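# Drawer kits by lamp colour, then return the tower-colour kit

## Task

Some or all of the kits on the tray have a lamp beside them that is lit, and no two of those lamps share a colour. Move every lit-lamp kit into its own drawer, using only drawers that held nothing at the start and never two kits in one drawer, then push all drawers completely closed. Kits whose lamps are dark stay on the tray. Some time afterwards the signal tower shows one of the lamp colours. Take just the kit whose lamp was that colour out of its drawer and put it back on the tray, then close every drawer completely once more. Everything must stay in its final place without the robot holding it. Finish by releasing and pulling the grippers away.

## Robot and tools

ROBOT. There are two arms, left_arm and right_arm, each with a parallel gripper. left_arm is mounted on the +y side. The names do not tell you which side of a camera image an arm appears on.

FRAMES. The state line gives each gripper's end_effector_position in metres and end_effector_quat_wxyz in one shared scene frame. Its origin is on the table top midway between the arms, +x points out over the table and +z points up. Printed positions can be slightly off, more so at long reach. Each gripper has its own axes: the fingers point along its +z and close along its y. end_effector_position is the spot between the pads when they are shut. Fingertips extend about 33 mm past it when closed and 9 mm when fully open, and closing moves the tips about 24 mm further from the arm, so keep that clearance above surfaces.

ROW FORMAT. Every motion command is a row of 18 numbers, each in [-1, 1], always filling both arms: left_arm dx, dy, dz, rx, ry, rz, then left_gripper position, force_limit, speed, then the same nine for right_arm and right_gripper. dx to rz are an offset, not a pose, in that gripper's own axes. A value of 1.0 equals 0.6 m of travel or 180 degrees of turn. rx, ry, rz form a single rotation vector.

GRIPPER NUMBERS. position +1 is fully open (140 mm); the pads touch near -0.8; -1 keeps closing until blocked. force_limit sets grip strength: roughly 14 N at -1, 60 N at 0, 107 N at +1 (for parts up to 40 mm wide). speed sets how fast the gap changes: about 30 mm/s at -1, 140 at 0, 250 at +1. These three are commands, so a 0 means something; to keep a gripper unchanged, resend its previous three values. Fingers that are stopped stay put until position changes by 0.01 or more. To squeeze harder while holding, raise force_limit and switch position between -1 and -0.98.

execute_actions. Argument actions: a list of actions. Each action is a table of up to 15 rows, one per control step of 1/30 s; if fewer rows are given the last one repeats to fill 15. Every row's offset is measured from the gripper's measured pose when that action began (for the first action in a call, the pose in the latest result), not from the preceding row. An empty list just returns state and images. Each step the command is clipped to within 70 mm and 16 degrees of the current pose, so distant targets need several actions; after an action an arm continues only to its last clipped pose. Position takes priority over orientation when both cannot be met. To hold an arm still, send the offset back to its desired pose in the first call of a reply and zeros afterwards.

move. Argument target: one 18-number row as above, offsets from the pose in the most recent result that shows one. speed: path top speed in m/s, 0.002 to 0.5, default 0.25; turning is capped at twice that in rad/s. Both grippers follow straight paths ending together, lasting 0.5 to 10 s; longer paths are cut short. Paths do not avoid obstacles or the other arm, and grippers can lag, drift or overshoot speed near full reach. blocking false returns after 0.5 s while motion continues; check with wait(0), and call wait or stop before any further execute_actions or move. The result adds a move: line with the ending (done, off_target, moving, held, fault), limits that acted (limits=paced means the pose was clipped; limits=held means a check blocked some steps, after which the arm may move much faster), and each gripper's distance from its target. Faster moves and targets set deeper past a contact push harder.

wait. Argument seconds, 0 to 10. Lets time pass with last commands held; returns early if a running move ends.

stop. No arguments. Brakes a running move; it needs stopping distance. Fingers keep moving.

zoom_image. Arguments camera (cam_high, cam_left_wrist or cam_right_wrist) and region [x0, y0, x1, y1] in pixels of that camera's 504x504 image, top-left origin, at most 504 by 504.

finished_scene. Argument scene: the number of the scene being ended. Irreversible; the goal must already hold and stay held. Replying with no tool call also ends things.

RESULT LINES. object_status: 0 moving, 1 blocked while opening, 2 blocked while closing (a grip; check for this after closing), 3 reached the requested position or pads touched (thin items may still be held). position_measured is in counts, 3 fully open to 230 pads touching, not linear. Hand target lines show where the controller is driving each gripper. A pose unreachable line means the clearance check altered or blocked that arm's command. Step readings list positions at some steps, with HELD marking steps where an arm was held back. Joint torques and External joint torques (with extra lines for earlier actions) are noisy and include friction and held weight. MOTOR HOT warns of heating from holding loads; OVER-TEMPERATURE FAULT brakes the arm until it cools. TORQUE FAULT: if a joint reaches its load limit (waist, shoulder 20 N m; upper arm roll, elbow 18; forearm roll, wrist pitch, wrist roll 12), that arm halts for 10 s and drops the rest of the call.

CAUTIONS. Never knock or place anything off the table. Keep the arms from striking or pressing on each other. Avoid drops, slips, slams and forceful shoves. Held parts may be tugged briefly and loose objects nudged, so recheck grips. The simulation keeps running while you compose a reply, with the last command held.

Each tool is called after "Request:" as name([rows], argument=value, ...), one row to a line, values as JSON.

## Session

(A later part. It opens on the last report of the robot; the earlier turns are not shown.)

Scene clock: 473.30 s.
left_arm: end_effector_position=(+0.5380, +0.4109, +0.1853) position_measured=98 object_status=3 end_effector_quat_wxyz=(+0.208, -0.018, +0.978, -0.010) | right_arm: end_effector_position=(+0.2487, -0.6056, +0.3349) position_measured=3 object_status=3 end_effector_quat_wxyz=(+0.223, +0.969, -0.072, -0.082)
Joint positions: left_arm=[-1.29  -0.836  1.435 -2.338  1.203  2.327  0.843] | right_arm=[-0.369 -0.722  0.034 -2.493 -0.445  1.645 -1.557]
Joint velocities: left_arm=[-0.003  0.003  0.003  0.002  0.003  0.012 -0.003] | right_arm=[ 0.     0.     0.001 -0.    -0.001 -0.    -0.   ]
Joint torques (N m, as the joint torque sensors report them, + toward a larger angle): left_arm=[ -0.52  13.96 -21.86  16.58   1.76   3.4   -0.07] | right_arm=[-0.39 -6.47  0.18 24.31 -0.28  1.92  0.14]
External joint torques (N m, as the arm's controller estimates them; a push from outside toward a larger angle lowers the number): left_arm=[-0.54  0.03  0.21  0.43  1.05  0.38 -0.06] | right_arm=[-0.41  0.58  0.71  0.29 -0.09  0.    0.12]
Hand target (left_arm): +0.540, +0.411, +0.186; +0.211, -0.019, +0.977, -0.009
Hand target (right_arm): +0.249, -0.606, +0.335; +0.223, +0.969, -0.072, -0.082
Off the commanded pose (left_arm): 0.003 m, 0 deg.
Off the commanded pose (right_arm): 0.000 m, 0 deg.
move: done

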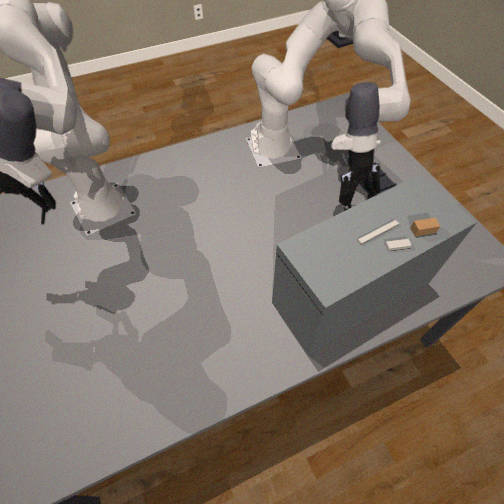

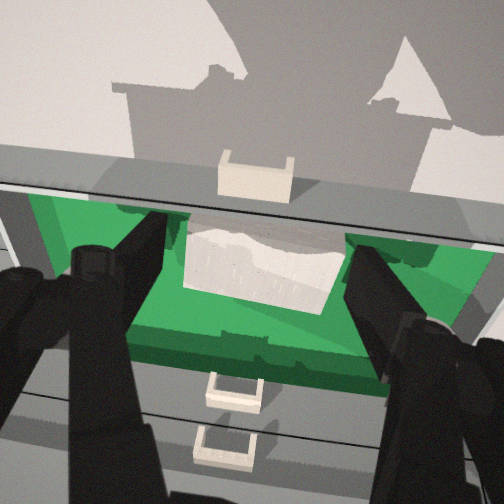

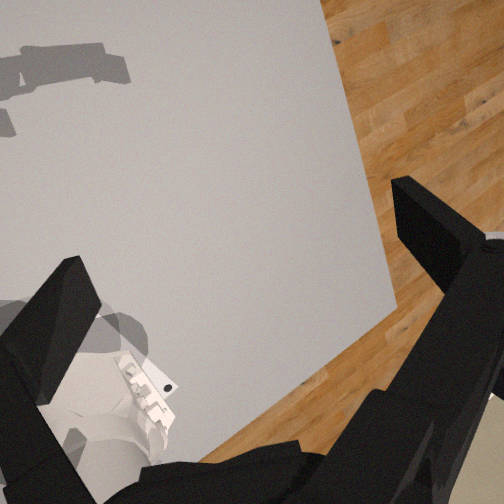

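Request:
move(target=[-0.009,0,0.01,0,0,0,0.25,0,0,0,0,0,0,0,0,1,0,0], speed=0.02)

Request:
move(target=[0,0,0,0,0,0,-1,0,-0.5,0,0,0,0,0,0,1,0,0])

Scene clock: 475.53 s.
left_arm: end_effector_position=(+0.5441, +0.4106, +0.1825) position_measured=98 object_status=3 end_effector_quat_wxyz=(+0.207, -0.020, +0.978, -0.011) | right_arm: end_effector_position=(+0.2487, -0.6056, +0.3349) position_measured=3 object_status=3 end_effector_quat_wxyz=(+0.223, +0.969, -0.072, -0.082)
Joint positions: left_arm=[-1.318 -0.835  1.459 -2.318  1.204  2.329  0.841] | right_arm=[-0.369 -0.722  0.034 -2.493 -0.445  1.645 -1.557]
Joint velocities: left_arm=[-0.006  0.002  0.004  0.005  0.002  0.     0.   ] | right_arm=[-0.001  0.    -0.001  0.001 -0.001  0.     0.   ]
Joint torques (N m, as the joint torque sensors report them, + toward a larger angle): left_arm=[ -1.98  13.79 -21.95  16.13   1.75   3.4    0.11] | right_arm=[-0.27 -6.44  0.57 24.29 -0.3   1.91  0.14]
External joint torques (N m, as the arm's controller estimates them; a push from outside toward a larger angle lowers the number): left_arm=[-2.06 -0.94  0.27  0.06  1.04  0.4   0.13] | right_arm=[-0.27  0.68  1.14  0.18 -0.11 -0.02  0.12]
Hand target (left_arm): +0.545, +0.411, +0.182; +0.208, -0.018, +0.978, -0.010
Hand target (right_arm): +0.249, -0.606, +0.335; +0.223, +0.969, -0.072, -0.082
Off the commanded pose (left_arm): 0.001 m, 0 deg.
Off the commanded pose (right_arm): 0.000 m, 0 deg.
move: done

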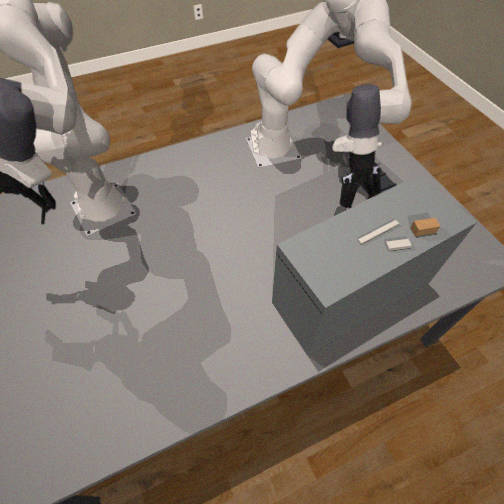

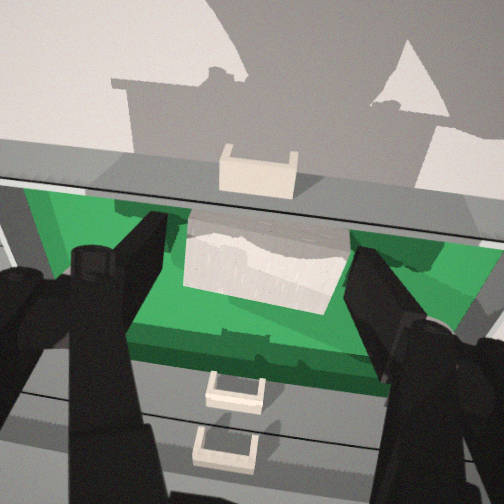

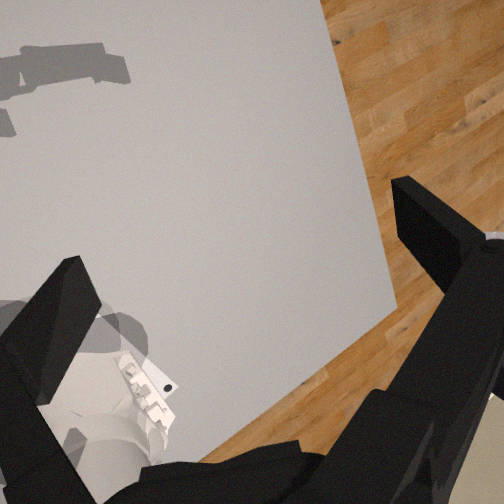

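Scene clock: 476.03 s.
left_arm: end_effector_position=(+0.5463, +0.4135, +0.1851) position_measured=132 object_status=2 end_effector_quat_wxyz=(+0.210, -0.022, +0.977, -0.010) | right_arm: end_effector_position=(+0.2487, -0.6056, +0.3349) position_measured=3 object_status=3 end_effector_quat_wxyz=(+0.223, +0.969, -0.072, -0.082)
Joint positions: left_arm=[-1.316 -0.835  1.457 -2.313  1.205  2.329  0.841] | right_arm=[-0.369 -0.722  0.034 -2.493 -0.445  1.645 -1.557]
Joint velocities: left_arm=[-0.001  0.     0.001  0.001  0.001  0.001 -0.001] | right_arm=[-0.001  0.    -0.001 -0.    -0.     0.    -0.001]
Joint torques (N m, as the joint torque sensors report them, + toward a larger angle): left_arm=[ -1.27  13.28 -22.52  12.1    0.53   3.06   0.11] | right_arm=[-0.33 -6.32  0.29 24.2  -0.31  1.89  0.12]
External joint torques (N m, as the arm's controller estimates them; a push from outside toward a larger angle lowers the number): left_arm=[-1.21 -1.47 -0.17 -4.04 -0.19  0.03  0.12] | right_arm=[-0.28  0.68  0.9   0.21 -0.12 -0.02  0.1 ]
Hand target (left_arm): +0.544, +0.411, +0.182; +0.207, -0.020, +0.978, -0.011
Hand target (right_arm): +0.249, -0.606, +0.335; +0.223, +0.969, -0.072, -0.082
Off the commanded pose (left_arm): 0.004 m, 0 deg.
Off the commanded pose (right_arm): 0.000 m, 0 deg.
move: off_target (left_arm)

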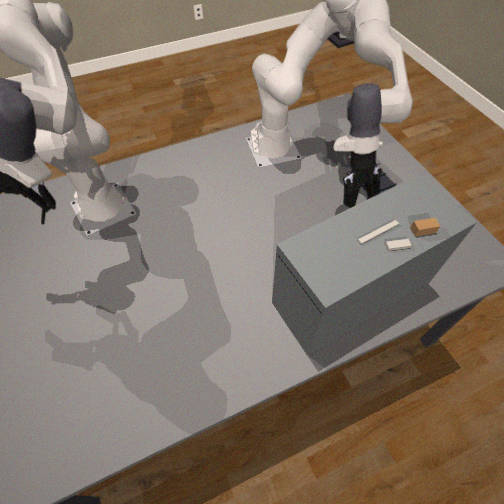

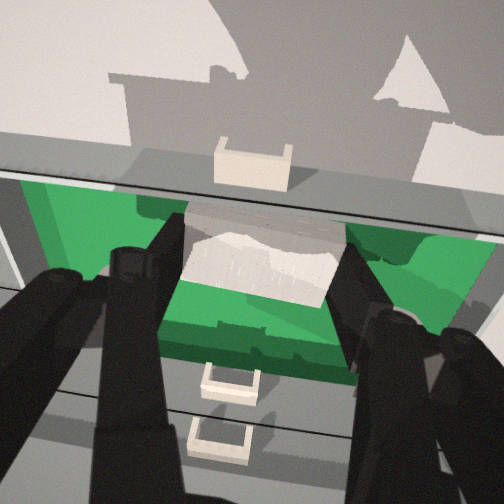

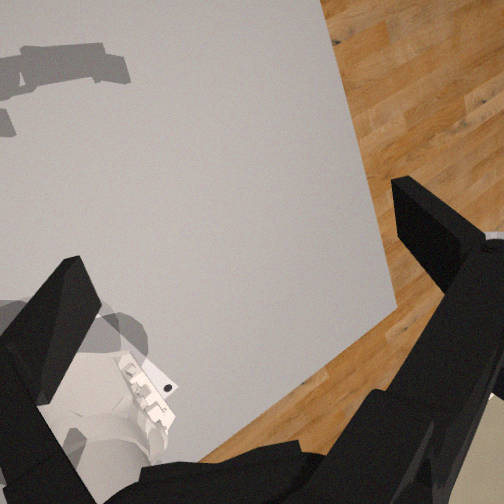

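Request:
move(target=[-0.019,0,-0.148,0,0,0,-1,0,-0.5,0,0,0,0,0,0,1,0,0], speed=0.08)

Request:
move(target=[0.107,0.44,-0.066,0,0,0,-1,0,-0.5,0,0,0,0,0,0,1,0,0], speed=0.13)

Scene clock: 479.37 s.
left_arm: end_effector_position=(+0.5204, +0.4160, +0.2692) position_measured=132 object_status=2 end_effector_quat_wxyz=(+0.209, -0.025, +0.978, -0.010) | right_arm: end_effector_position=(+0.2487, -0.6056, +0.3349) position_measured=3 object_status=3 end_effector_quat_wxyz=(+0.223, +0.969, -0.072, -0.082)
Joint positions: left_arm=[-1.159 -0.885  1.191 -2.307  1.059  2.15   0.917] | right_arm=[-0.369 -0.722  0.034 -2.493 -0.445  1.645 -1.557]
Joint velocities: left_arm=[-0.001 -0.007 -0.001 -0.001 -0.001 -0.017  0.011] | right_arm=[-0.001 -0.001  0.001  0.     0.     0.    -0.   ]
Joint torques (N m, as the joint torque sensors report them, + toward a larger angle): left_arm=[  0.95   8.58 -25.3   18.76   0.01   2.66   0.27] | right_arm=[-0.67 -6.34  0.39 24.55 -0.33  1.93  0.15]
External joint torques (N m, as the arm's controller estimates them; a push from outside toward a larger angle lowers the number): left_arm=[ 0.96 -2.52 -3.4   1.22 -0.9  -0.4   0.28] | right_arm=[-0.68  0.83  0.91  0.46 -0.14  0.    0.13]
Hand target (left_arm): +0.520, +0.417, +0.271; +0.209, -0.024, +0.978, -0.010
Hand target (right_arm): +0.249, -0.606, +0.335; +0.223, +0.969, -0.072, -0.082
Off the commanded pose (left_arm): 0.002 m, 0 deg.
Off the commanded pose (right_arm): 0.000 m, 0 deg.
move: done

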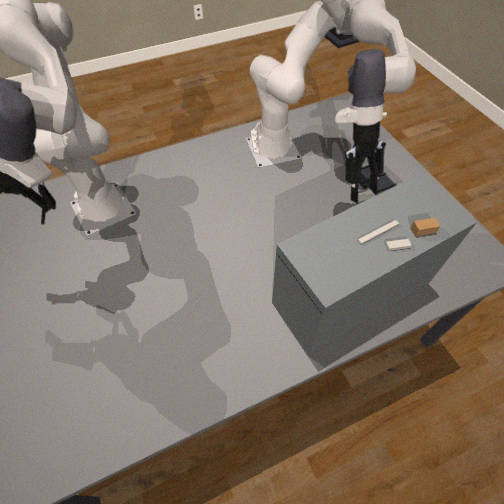

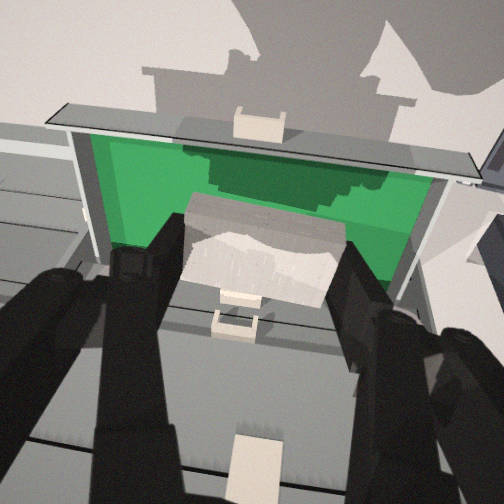

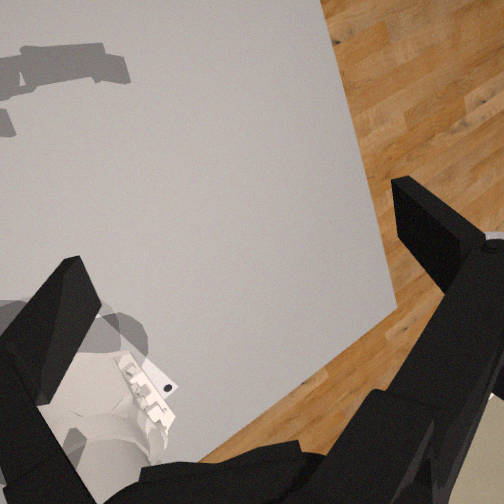

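Scene clock: 482.17 s.
left_arm: end_effector_position=(+0.4318, +0.6797, +0.2646) position_measured=132 object_status=2 end_effector_quat_wxyz=(+0.202, -0.034, +0.979, -0.011) | right_arm: end_effector_position=(+0.2487, -0.6056, +0.3349) position_measured=3 object_status=3 end_effector_quat_wxyz=(+0.223, +0.969, -0.072, -0.082)
Joint positions: left_arm=[-0.802 -1.206  1.238 -2.208  1.106  1.945  1.425] | right_arm=[-0.369 -0.722  0.034 -2.493 -0.445  1.645 -1.557]
Joint velocities: left_arm=[-0.001  0.    -0.002  0.    -0.     0.     0.033] | right_arm=[ 0.001 -0.    -0.    -0.     0.     0.    -0.   ]
Joint torques (N m, as the joint torque sensors report them, + toward a larger angle): left_arm=[ -0.38  17.49 -29.2   11.7    1.58   2.78   0.26] | right_arm=[-0.5  -6.19  0.59 24.51 -0.26  1.9   0.13]
External joint torques (N m, as the arm's controller estimates them; a push from outside toward a larger angle lowers the number): left_arm=[-0.28 -2.7  -1.4   0.54  0.74 -0.42  0.27] | right_arm=[-0.54  0.91  1.09  0.41 -0.08 -0.03  0.11]
Hand target (left_arm): +0.432, +0.682, +0.265; +0.202, -0.029, +0.979, -0.008
Hand target (right_arm): +0.249, -0.606, +0.335; +0.223, +0.969, -0.072, -0.082
Off the commanded pose (left_arm): 0.008 m, 1 deg.
Off the commanded pose (right_arm): 0.000 m, 0 deg.
move: off_target (left_arm)

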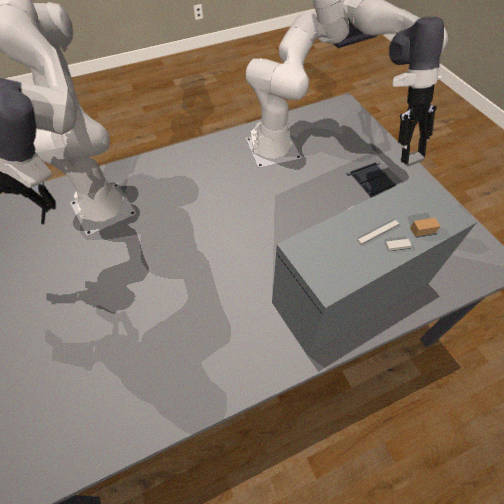

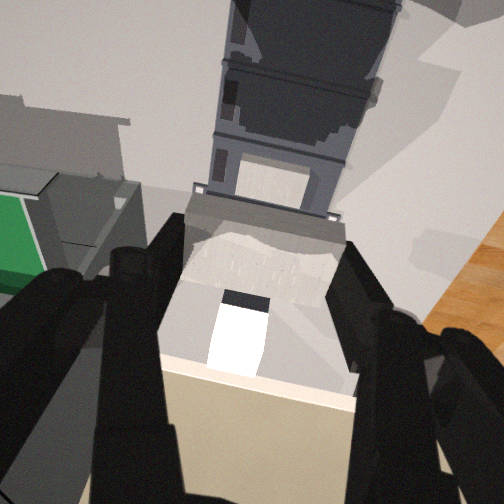

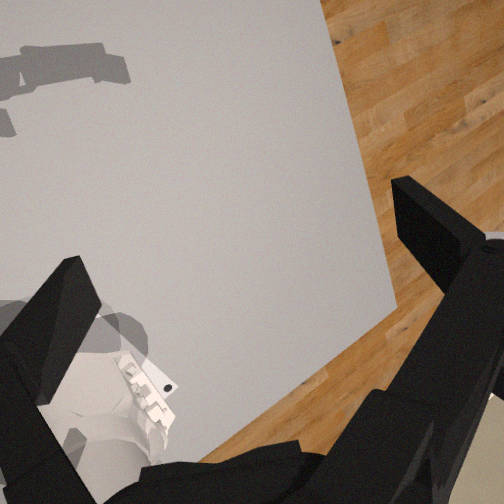

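Request:
move(target=[0.058,0,0.275,-0.003,0,0.01,-1,0,-0.5,0,0,0,0,0,0,1,0,0], speed=0.1)

Scene clock: 488.00 s.
left_arm: end_effector_position=(+0.4644, +0.6735, +0.0982) position_measured=132 object_status=2 end_effector_quat_wxyz=(+0.199, -0.015, +0.980, -0.002) | right_arm: end_effector_position=(+0.2487, -0.6056, +0.3349) position_measured=3 object_status=3 end_effector_quat_wxyz=(+0.223, +0.969, -0.072, -0.082)
Joint positions: left_arm=[-0.943 -1.257  1.612 -2.26   1.431  2.194  1.343] | right_arm=[-0.369 -0.722  0.034 -2.493 -0.445  1.645 -1.557]
Joint velocities: left_arm=[-0.001 -0.001  0.003  0.001  0.005  0.012 -0.016] | right_arm=[ 0.001 -0.001 -0.    -0.    -0.001 -0.     0.002]
Joint torques (N m, as the joint torque sensors report them, + toward a larger angle): left_arm=[ -1.21  21.2  -30.01   7.77   1.8    3.68  -0.18] | right_arm=[-0.58 -6.46  0.2  24.51 -0.3   1.92  0.12]
External joint torques (N m, as the arm's controller estimates them; a push from outside toward a larger angle lowers the number): left_arm=[-1.19 -2.13 -0.85  1.09  0.98  0.52 -0.17] | right_arm=[-0.55  0.69  0.78  0.43 -0.11  0.    0.1 ]
Hand target (left_arm): +0.467, +0.674, +0.099; +0.203, -0.018, +0.979, -0.002
Hand target (right_arm): +0.249, -0.606, +0.335; +0.223, +0.969, -0.072, -0.082
Off the commanded pose (left_arm): 0.003 m, 1 deg.
Off the commanded pose (right_arm): 0.000 m, 0 deg.
move: done

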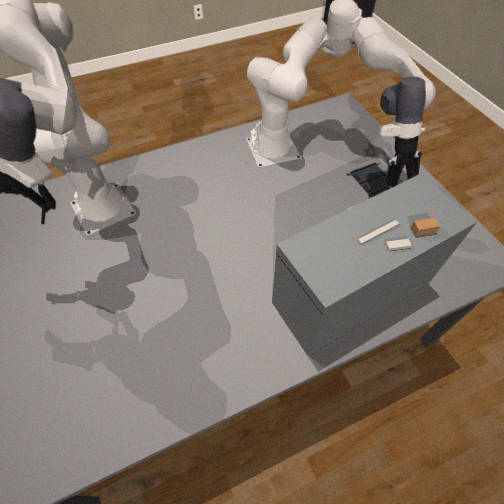

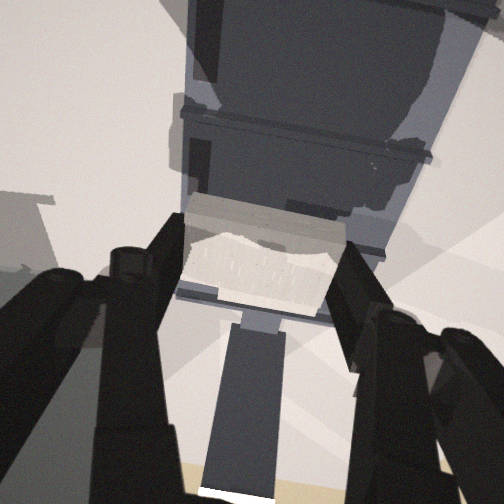

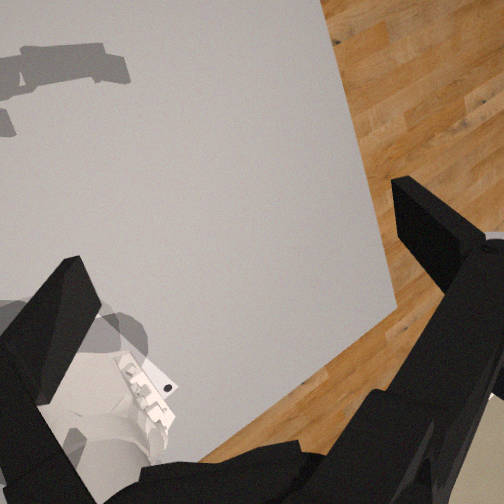

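Request:
move(target=[0.016,0.016,0.053,0,0,0,-1,0,-0.5,0,0,0,0,0,0,1,0,0], speed=0.04)

Request:
zoom_image(camera="cam_left_wrist", region=[100,60,460,400])

Scene clock: 490.77 s.
left_arm: end_effector_position=(+0.4653, +0.6818, +0.0640) position_measured=132 object_status=2 end_effector_quat_wxyz=(+0.196, -0.018, +0.980, -0.003) | right_arm: end_effector_position=(+0.2487, -0.6056, +0.3349) position_measured=3 object_status=3 end_effector_quat_wxyz=(+0.223, +0.969, -0.072, -0.082)
Joint positions: left_arm=[-0.972 -1.282  1.689 -2.233  1.487  2.227  1.34 ] | right_arm=[-0.369 -0.722  0.034 -2.493 -0.445  1.645 -1.557]
Joint velocities: left_arm=[-0.003 -0.003 -0.     0.003  0.012  0.009  0.002] | right_arm=[ 0.001  0.001 -0.     0.002 -0.002 -0.001  0.001]
Joint torques (N m, as the joint torque sensors report them, + toward a larger angle): left_arm=[ -1.93  20.97 -30.34   7.2    1.77   3.74   0.25] | right_arm=[-0.44 -6.48  0.44 24.44 -0.29  1.91  0.11]
External joint torques (N m, as the arm's controller estimates them; a push from outside toward a larger angle lowers the number): left_arm=[-1.96 -3.78 -0.77  1.66  0.96  0.59  0.26] | right_arm=[-0.49  0.7   0.93  0.28 -0.11 -0.03  0.09]
Hand target (left_arm): +0.468, +0.682, +0.065; +0.199, -0.015, +0.980, -0.002
Hand target (right_arm): +0.249, -0.606, +0.335; +0.223, +0.969, -0.072, -0.082
Off the commanded pose (left_arm): 0.003 m, 1 deg.
Off the commanded pose (right_arm): 0.000 m, 0 deg.
move: done

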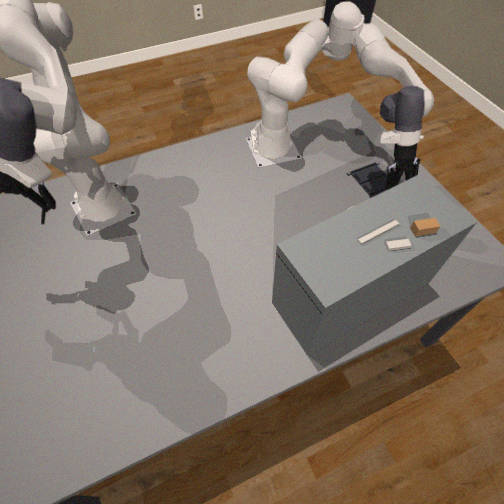

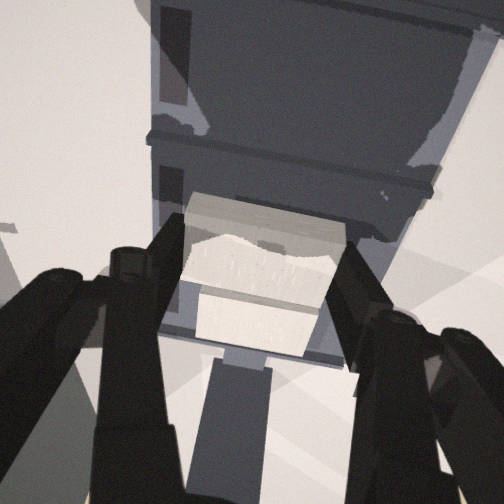

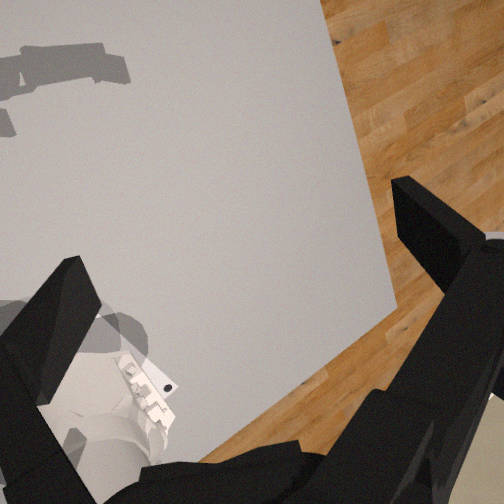

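Region (100, 60, 460, 400) of cam_left_wrist's 504x504 image, scaled by 1.400, with more detail than that image has.

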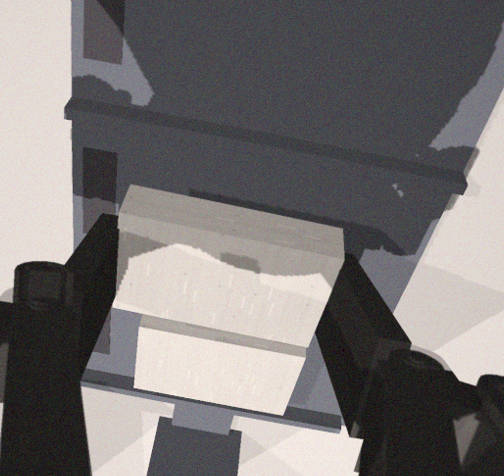

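Request:
move(target=[0.005,0.008,0.027,0,0,0,-1,0,-0.5,0,0,0,0,0,0,1,0,0], speed=0.025)

Scene clock: 492.57 s.
left_arm: end_effector_position=(+0.4664, +0.6856, +0.0472) position_measured=132 object_status=2 end_effector_quat_wxyz=(+0.193, -0.019, +0.981, -0.004) | right_arm: end_effector_position=(+0.2487, -0.6056, +0.3349) position_measured=3 object_status=3 end_effector_quat_wxyz=(+0.223, +0.969, -0.072, -0.082)
Joint positions: left_arm=[-0.992 -1.295  1.725 -2.214  1.51   2.24   1.34 ] | right_arm=[-0.369 -0.722  0.034 -2.493 -0.445  1.645 -1.557]
Joint velocities: left_arm=[-0.002 -0.     0.001  0.003  0.005  0.005  0.001] | right_arm=[-0.002  0.001  0.001  0.    -0.001 -0.001 -0.   ]
Joint torques (N m, as the joint torque sensors report them, + toward a larger angle): left_arm=[ -1.2   22.84 -30.8    5.29   1.81   3.72  -0.04] | right_arm=[-0.55 -6.43  0.48 24.28 -0.27  1.92  0.1 ]
External joint torques (N m, as the arm's controller estimates them; a push from outside toward a larger angle lowers the number): left_arm=[-1.28 -2.74 -1.06  0.17  1.    0.57 -0.03] | right_arm=[-0.46  0.62  1.11  0.24 -0.07  0.    0.08]
Hand target (left_arm): +0.469, +0.686, +0.048; +0.196, -0.018, +0.980, -0.003
Hand target (right_arm): +0.249, -0.606, +0.335; +0.223, +0.969, -0.072, -0.082
Off the commanded pose (left_arm): 0.002 m, 0 deg.
Off the commanded pose (right_arm): 0.000 m, 0 deg.
move: done

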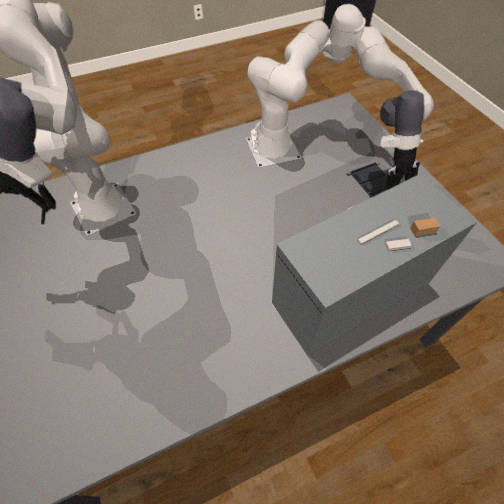

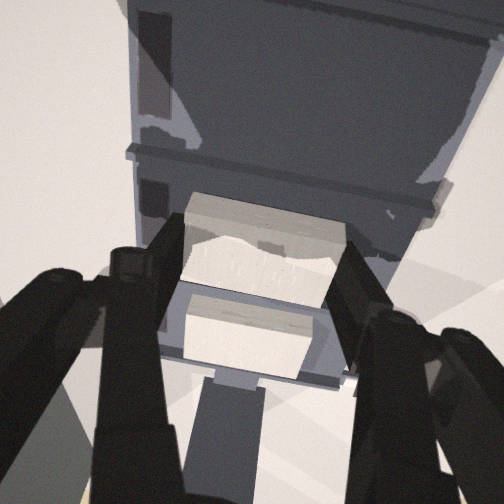

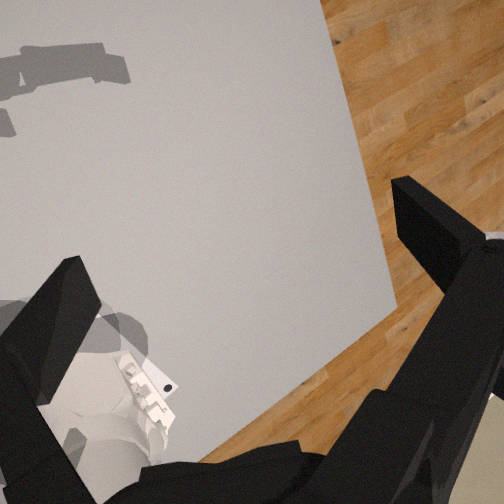

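Request:
move(target=[0.003,0,0.014,0,0,0,-1,0,-0.5,0,0,0,0,0,0,1,0,0], speed=0.02)

Scene clock: 494.23 s.
left_arm: end_effector_position=(+0.4677, +0.6861, +0.0442) position_measured=132 object_status=2 end_effector_quat_wxyz=(+0.194, -0.019, +0.981, -0.003) | right_arm: end_effector_position=(+0.2487, -0.6056, +0.3349) position_measured=3 object_status=3 end_effector_quat_wxyz=(+0.223, +0.969, -0.072, -0.082)
Joint positions: left_arm=[-0.997 -1.296  1.734 -2.211  1.519  2.247  1.337] | right_arm=[-0.369 -0.722  0.034 -2.493 -0.445  1.645 -1.557]
Joint velocities: left_arm=[-0.001 -0.     0.003  0.001  0.003  0.009 -0.006] | right_arm=[-0.     0.     0.001  0.001  0.     0.     0.001]
Joint torques (N m, as the joint torque sensors report them, + toward a larger angle): left_arm=[ -4.14  20.84 -24.32   6.56   2.09   3.54   0.05] | right_arm=[-0.37 -6.52  0.53 24.51 -0.31  1.89  0.12]
External joint torques (N m, as the arm's controller estimates them; a push from outside toward a larger angle lowers the number): left_arm=[-4.25 -4.78  5.26  1.55  1.29  0.4   0.06] | right_arm=[-0.37  0.58  1.06  0.43 -0.12 -0.03  0.1 ]
Hand target (left_arm): +0.468, +0.685, +0.039; +0.193, -0.019, +0.981, -0.004
Hand target (right_arm): +0.249, -0.606, +0.335; +0.223, +0.969, -0.072, -0.082
Off the commanded pose (left_arm): 0.006 m, 0 deg.
Off the commanded pose (right_arm): 0.000 m, 0 deg.
move: off_target (left_arm)

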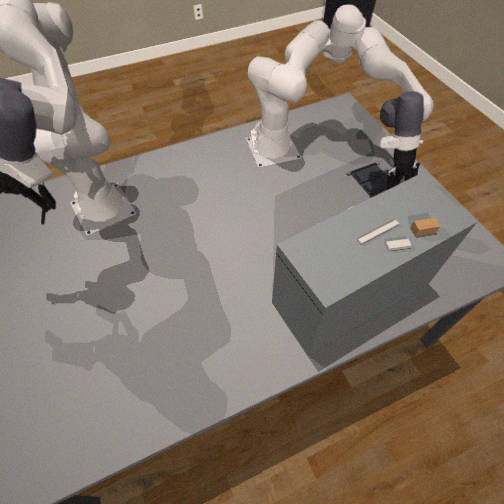

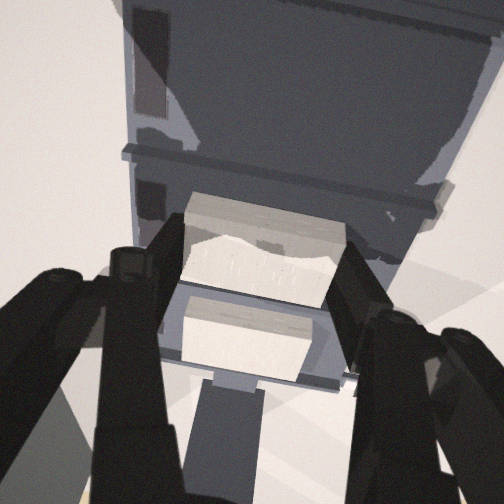

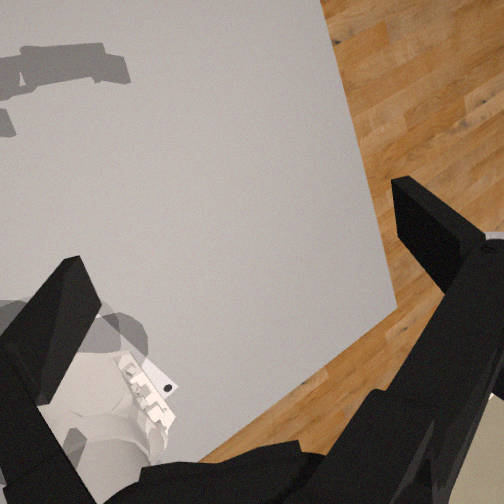

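Request:
move(target=[0,0,0,0,0,0,0.25,0,-0.5,0,0,0,0,0,0,1,0,0])

Request:
move(target=[-0.06,0,-0.25,0,0,0,0.25,0,-0.5,0,0,0,0,0,0,1,0,0], speed=0.12)

Scene clock: 496.20 s.
left_arm: end_effector_position=(+0.4682, +0.6862, +0.0446) position_measured=98 object_status=3 end_effector_quat_wxyz=(+0.195, -0.020, +0.981, -0.003) | right_arm: end_effector_position=(+0.2487, -0.6056, +0.3349) position_measured=3 object_status=3 end_effector_quat_wxyz=(+0.223, +0.969, -0.072, -0.082)
Joint positions: left_arm=[-0.997 -1.296  1.734 -2.211  1.52   2.249  1.335] | right_arm=[-0.369 -0.722  0.034 -2.493 -0.445  1.645 -1.557]
Joint velocities: left_arm=[-0.001  0.    -0.001  0.001 -0.    -0.001  0.   ] | right_arm=[-0.    -0.    -0.     0.001  0.001  0.    -0.   ]
Joint torques (N m, as the joint torque sensors report them, + toward a larger angle): left_arm=[  0.27  23.79 -29.96   4.35   0.51   3.07   0.19] | right_arm=[-0.26 -6.33  0.53 24.38 -0.31  1.91  0.1 ]
External joint torques (N m, as the arm's controller estimates them; a push from outside toward a larger angle lowers the number): left_arm=[ 0.35 -1.92 -0.23 -0.6  -0.29 -0.08  0.2 ] | right_arm=[-0.28  0.79  1.05  0.31 -0.12 -0.01  0.08]
Hand target (left_arm): +0.468, +0.686, +0.044; +0.194, -0.019, +0.981, -0.003
Hand target (right_arm): +0.249, -0.606, +0.335; +0.223, +0.969, -0.072, -0.082
Off the commanded pose (left_arm): 0.001 m, 0 deg.
Off the commanded pose (right_arm): 0.000 m, 0 deg.
move: done

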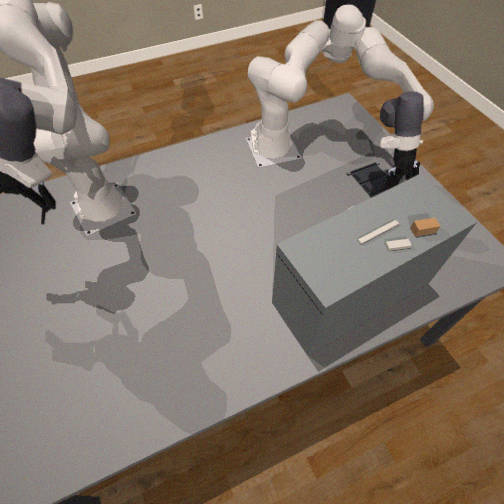

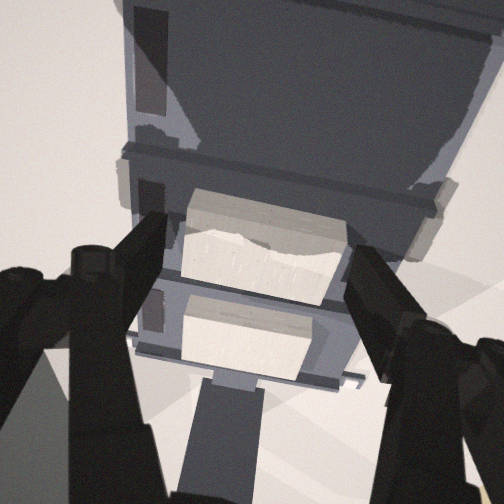

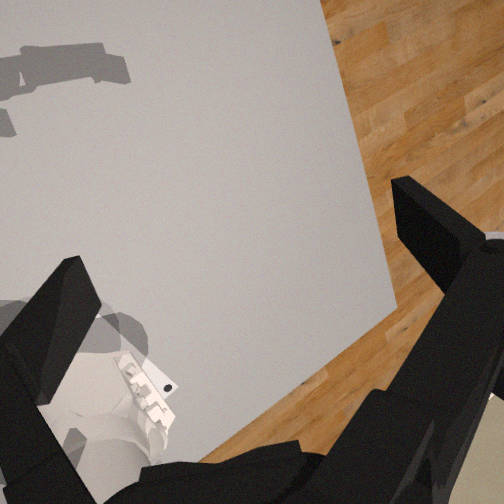

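Scene clock: 498.07 s.
left_arm: end_effector_position=(+0.4444, +0.6882, +0.1968) position_measured=98 object_status=3 end_effector_quat_wxyz=(+0.196, -0.022, +0.980, -0.004) | right_arm: end_effector_position=(+0.2487, -0.6056, +0.3349) position_measured=3 object_status=3 end_effector_quat_wxyz=(+0.223, +0.969, -0.072, -0.082)
Joint positions: left_arm=[-0.849 -1.217  1.39  -2.231  1.222  2.042  1.426] | right_arm=[-0.369 -0.722  0.034 -2.493 -0.445  1.645 -1.557]
Joint velocities: left_arm=[ 0.     0.001 -0.001  0.    -0.    -0.013  0.01 ] | right_arm=[ 0.     0.001  0.     0.     0.001  0.    -0.001]
Joint torques (N m, as the joint torque sensors report them, + toward a larger angle): left_arm=[  1.57  19.4  -30.78  11.07  -0.37   2.8    0.24] | right_arm=[-0.5  -6.32  0.54 24.37 -0.31  1.9   0.14]
External joint torques (N m, as the arm's controller estimates them; a push from outside toward a larger angle lowers the number): left_arm=[ 1.63 -2.06 -2.16  1.4  -1.23 -0.36  0.25] | right_arm=[-0.48  0.73  1.11  0.34 -0.12 -0.02  0.12]
Hand target (left_arm): +0.443, +0.689, +0.197; +0.195, -0.021, +0.981, -0.004
Hand target (right_arm): +0.249, -0.606, +0.335; +0.223, +0.969, -0.072, -0.082
Off the commanded pose (left_arm): 0.001 m, 0 deg.
Off the commanded pose (right_arm): 0.000 m, 0 deg.
move: done

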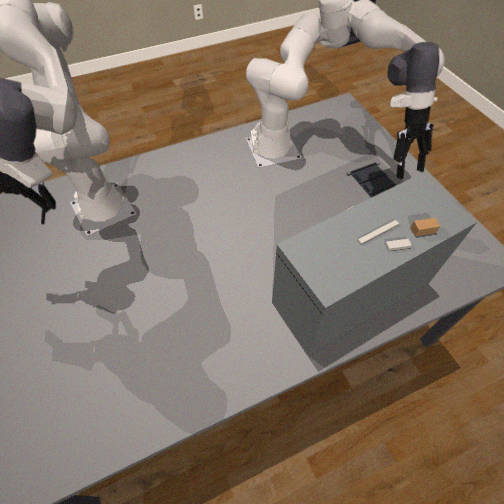

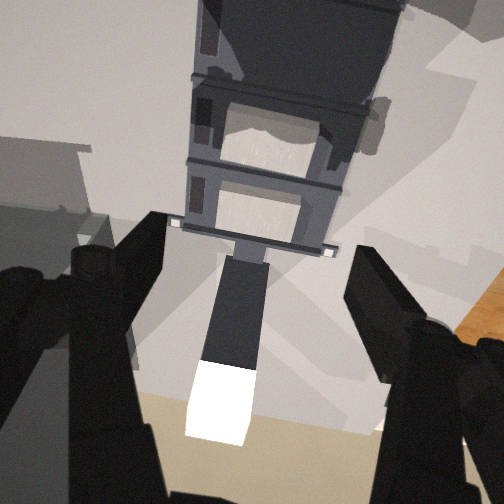

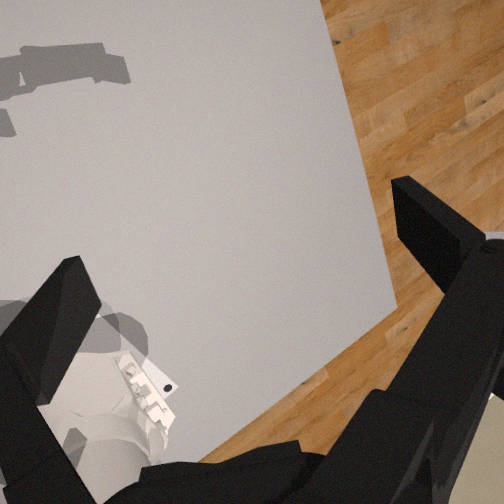

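Request:
move(target=[0.03,-0.47,-0.075,0,-0.146,0.012,0.1,0,0,0,0,0,0,0,0,1,0,0], speed=0.18)

Scene clock: 502.37 s.
left_arm: end_effector_position=(+0.4223, +0.4089, +0.2411) position_measured=117 object_status=3 end_effector_quat_wxyz=(+0.418, -0.003, +0.909, +0.005) | right_arm: end_effector_position=(+0.2487, -0.6056, +0.3349) position_measured=3 object_status=3 end_effector_quat_wxyz=(+0.223, +0.969, -0.072, -0.082)
Joint positions: left_arm=[-0.661 -1.349  1.187 -2.947  1.831  2.35   0.624] | right_arm=[-0.369 -0.722  0.034 -2.493 -0.445  1.645 -1.557]
Joint velocities: left_arm=[ 0.001 -0.002 -0.004 -0.001  0.002  0.    -0.035] | right_arm=[-0.001  0.    -0.002 -0.    -0.001  0.001  0.   ]
Joint torques (N m, as the joint torque sensors report them, + toward a larger angle): left_arm=[ -1.52   8.51 -19.24   8.24   1.66   2.26  -0.27] | right_arm=[-0.44 -6.48  0.41 24.41 -0.28  1.88  0.14]
External joint torques (N m, as the arm's controller estimates them; a push from outside toward a larger angle lowers the number): left_arm=[-1.58 -1.14 -2.17 -2.6   1.07 -0.42 -0.25] | right_arm=[-0.43  0.63  0.99  0.36 -0.09 -0.04  0.11]
Hand target (left_arm): +0.422, +0.408, +0.241; +0.419, -0.006, +0.908, +0.004
Hand target (right_arm): +0.249, -0.606, +0.335; +0.223, +0.969, -0.072, -0.082
Off the commanded pose (left_arm): 0.006 m, 1 deg.
Off the commanded pose (right_arm): 0.000 m, 0 deg.
move: off_target (left_arm)

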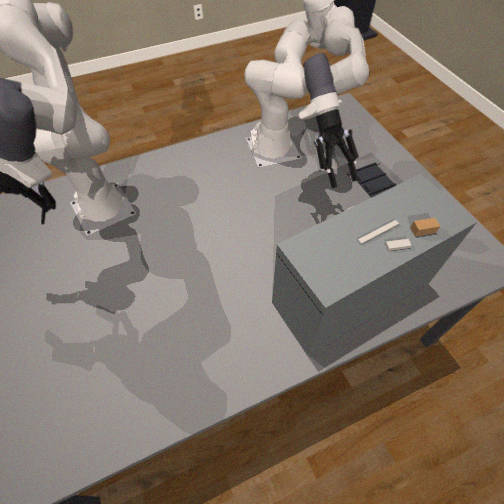

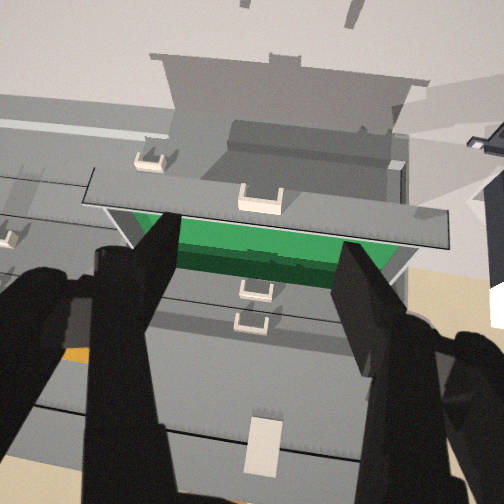

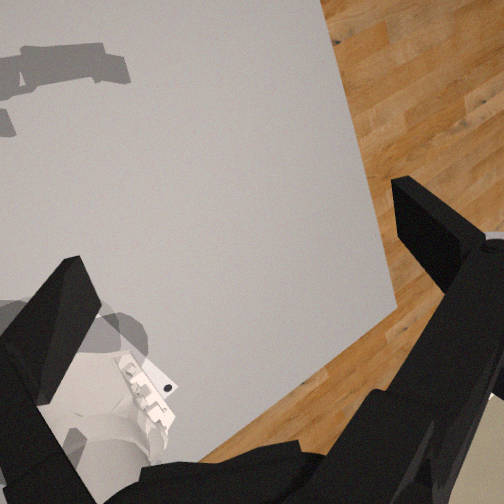

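Request:
move(target=[0.016,-0.004,0.125,0,0,-0.008,0.1,0,0,0,0,0,0,0,0,1,0,0], speed=0.06)

Scene clock: 505.40 s.
left_arm: end_effector_position=(+0.4728, +0.4040, +0.1857) position_measured=117 object_status=3 end_effector_quat_wxyz=(+0.419, -0.008, +0.908, +0.000) | right_arm: end_effector_position=(+0.2487, -0.6056, +0.3349) position_measured=3 object_status=3 end_effector_quat_wxyz=(+0.223, +0.969, -0.072, -0.082)
Joint positions: left_arm=[-0.922 -1.318  1.443 -2.814  2.139  2.322  0.448] | right_arm=[-0.369 -0.722  0.034 -2.493 -0.445  1.645 -1.557]
Joint velocities: left_arm=[-0.003 -0.007  0.004 -0.     0.017 -0.015 -0.035] | right_arm=[-0.001  0.     0.001 -0.001  0.001 -0.     0.002]
Joint torques (N m, as the joint torque sensors report them, + toward a larger angle): left_arm=[ -2.01   9.99 -20.55   7.11   1.62   1.98  -0.14] | right_arm=[-0.49 -6.29  0.57 24.49 -0.3   1.94  0.12]
External joint torques (N m, as the arm's controller estimates them; a push from outside toward a larger angle lowers the number): left_arm=[-2.02 -2.16  0.39  1.06  1.03 -0.45 -0.12] | right_arm=[-0.48  0.73  1.11  0.52 -0.12  0.03  0.1 ]
Hand target (left_arm): +0.474, +0.406, +0.186; +0.420, -0.015, +0.907, -0.000
Hand target (right_arm): +0.249, -0.606, +0.335; +0.223, +0.969, -0.072, -0.082
Off the commanded pose (left_arm): 0.003 m, 1 deg.
Off the commanded pose (right_arm): 0.000 m, 0 deg.
move: done

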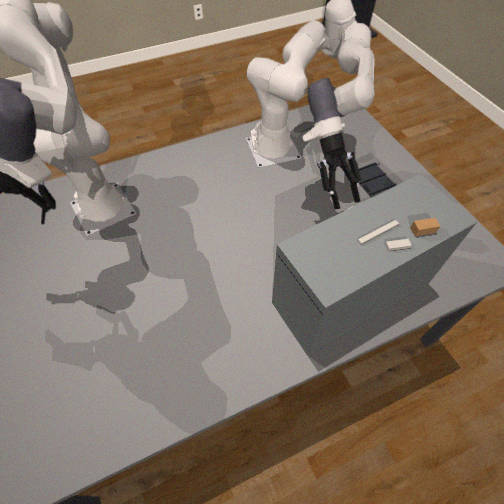

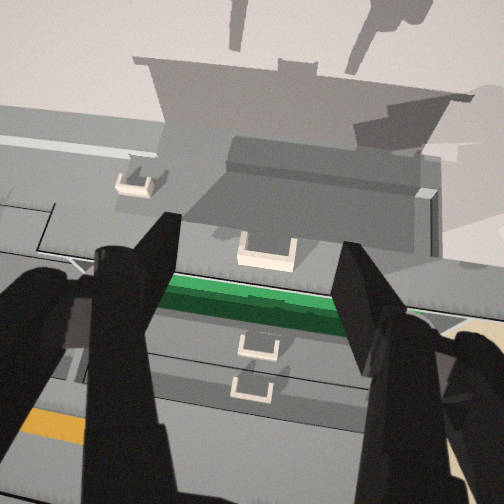

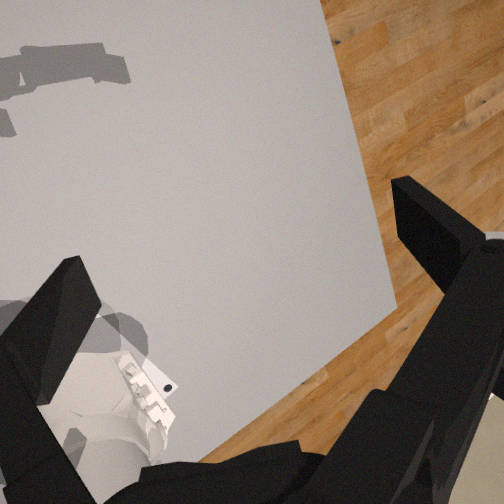

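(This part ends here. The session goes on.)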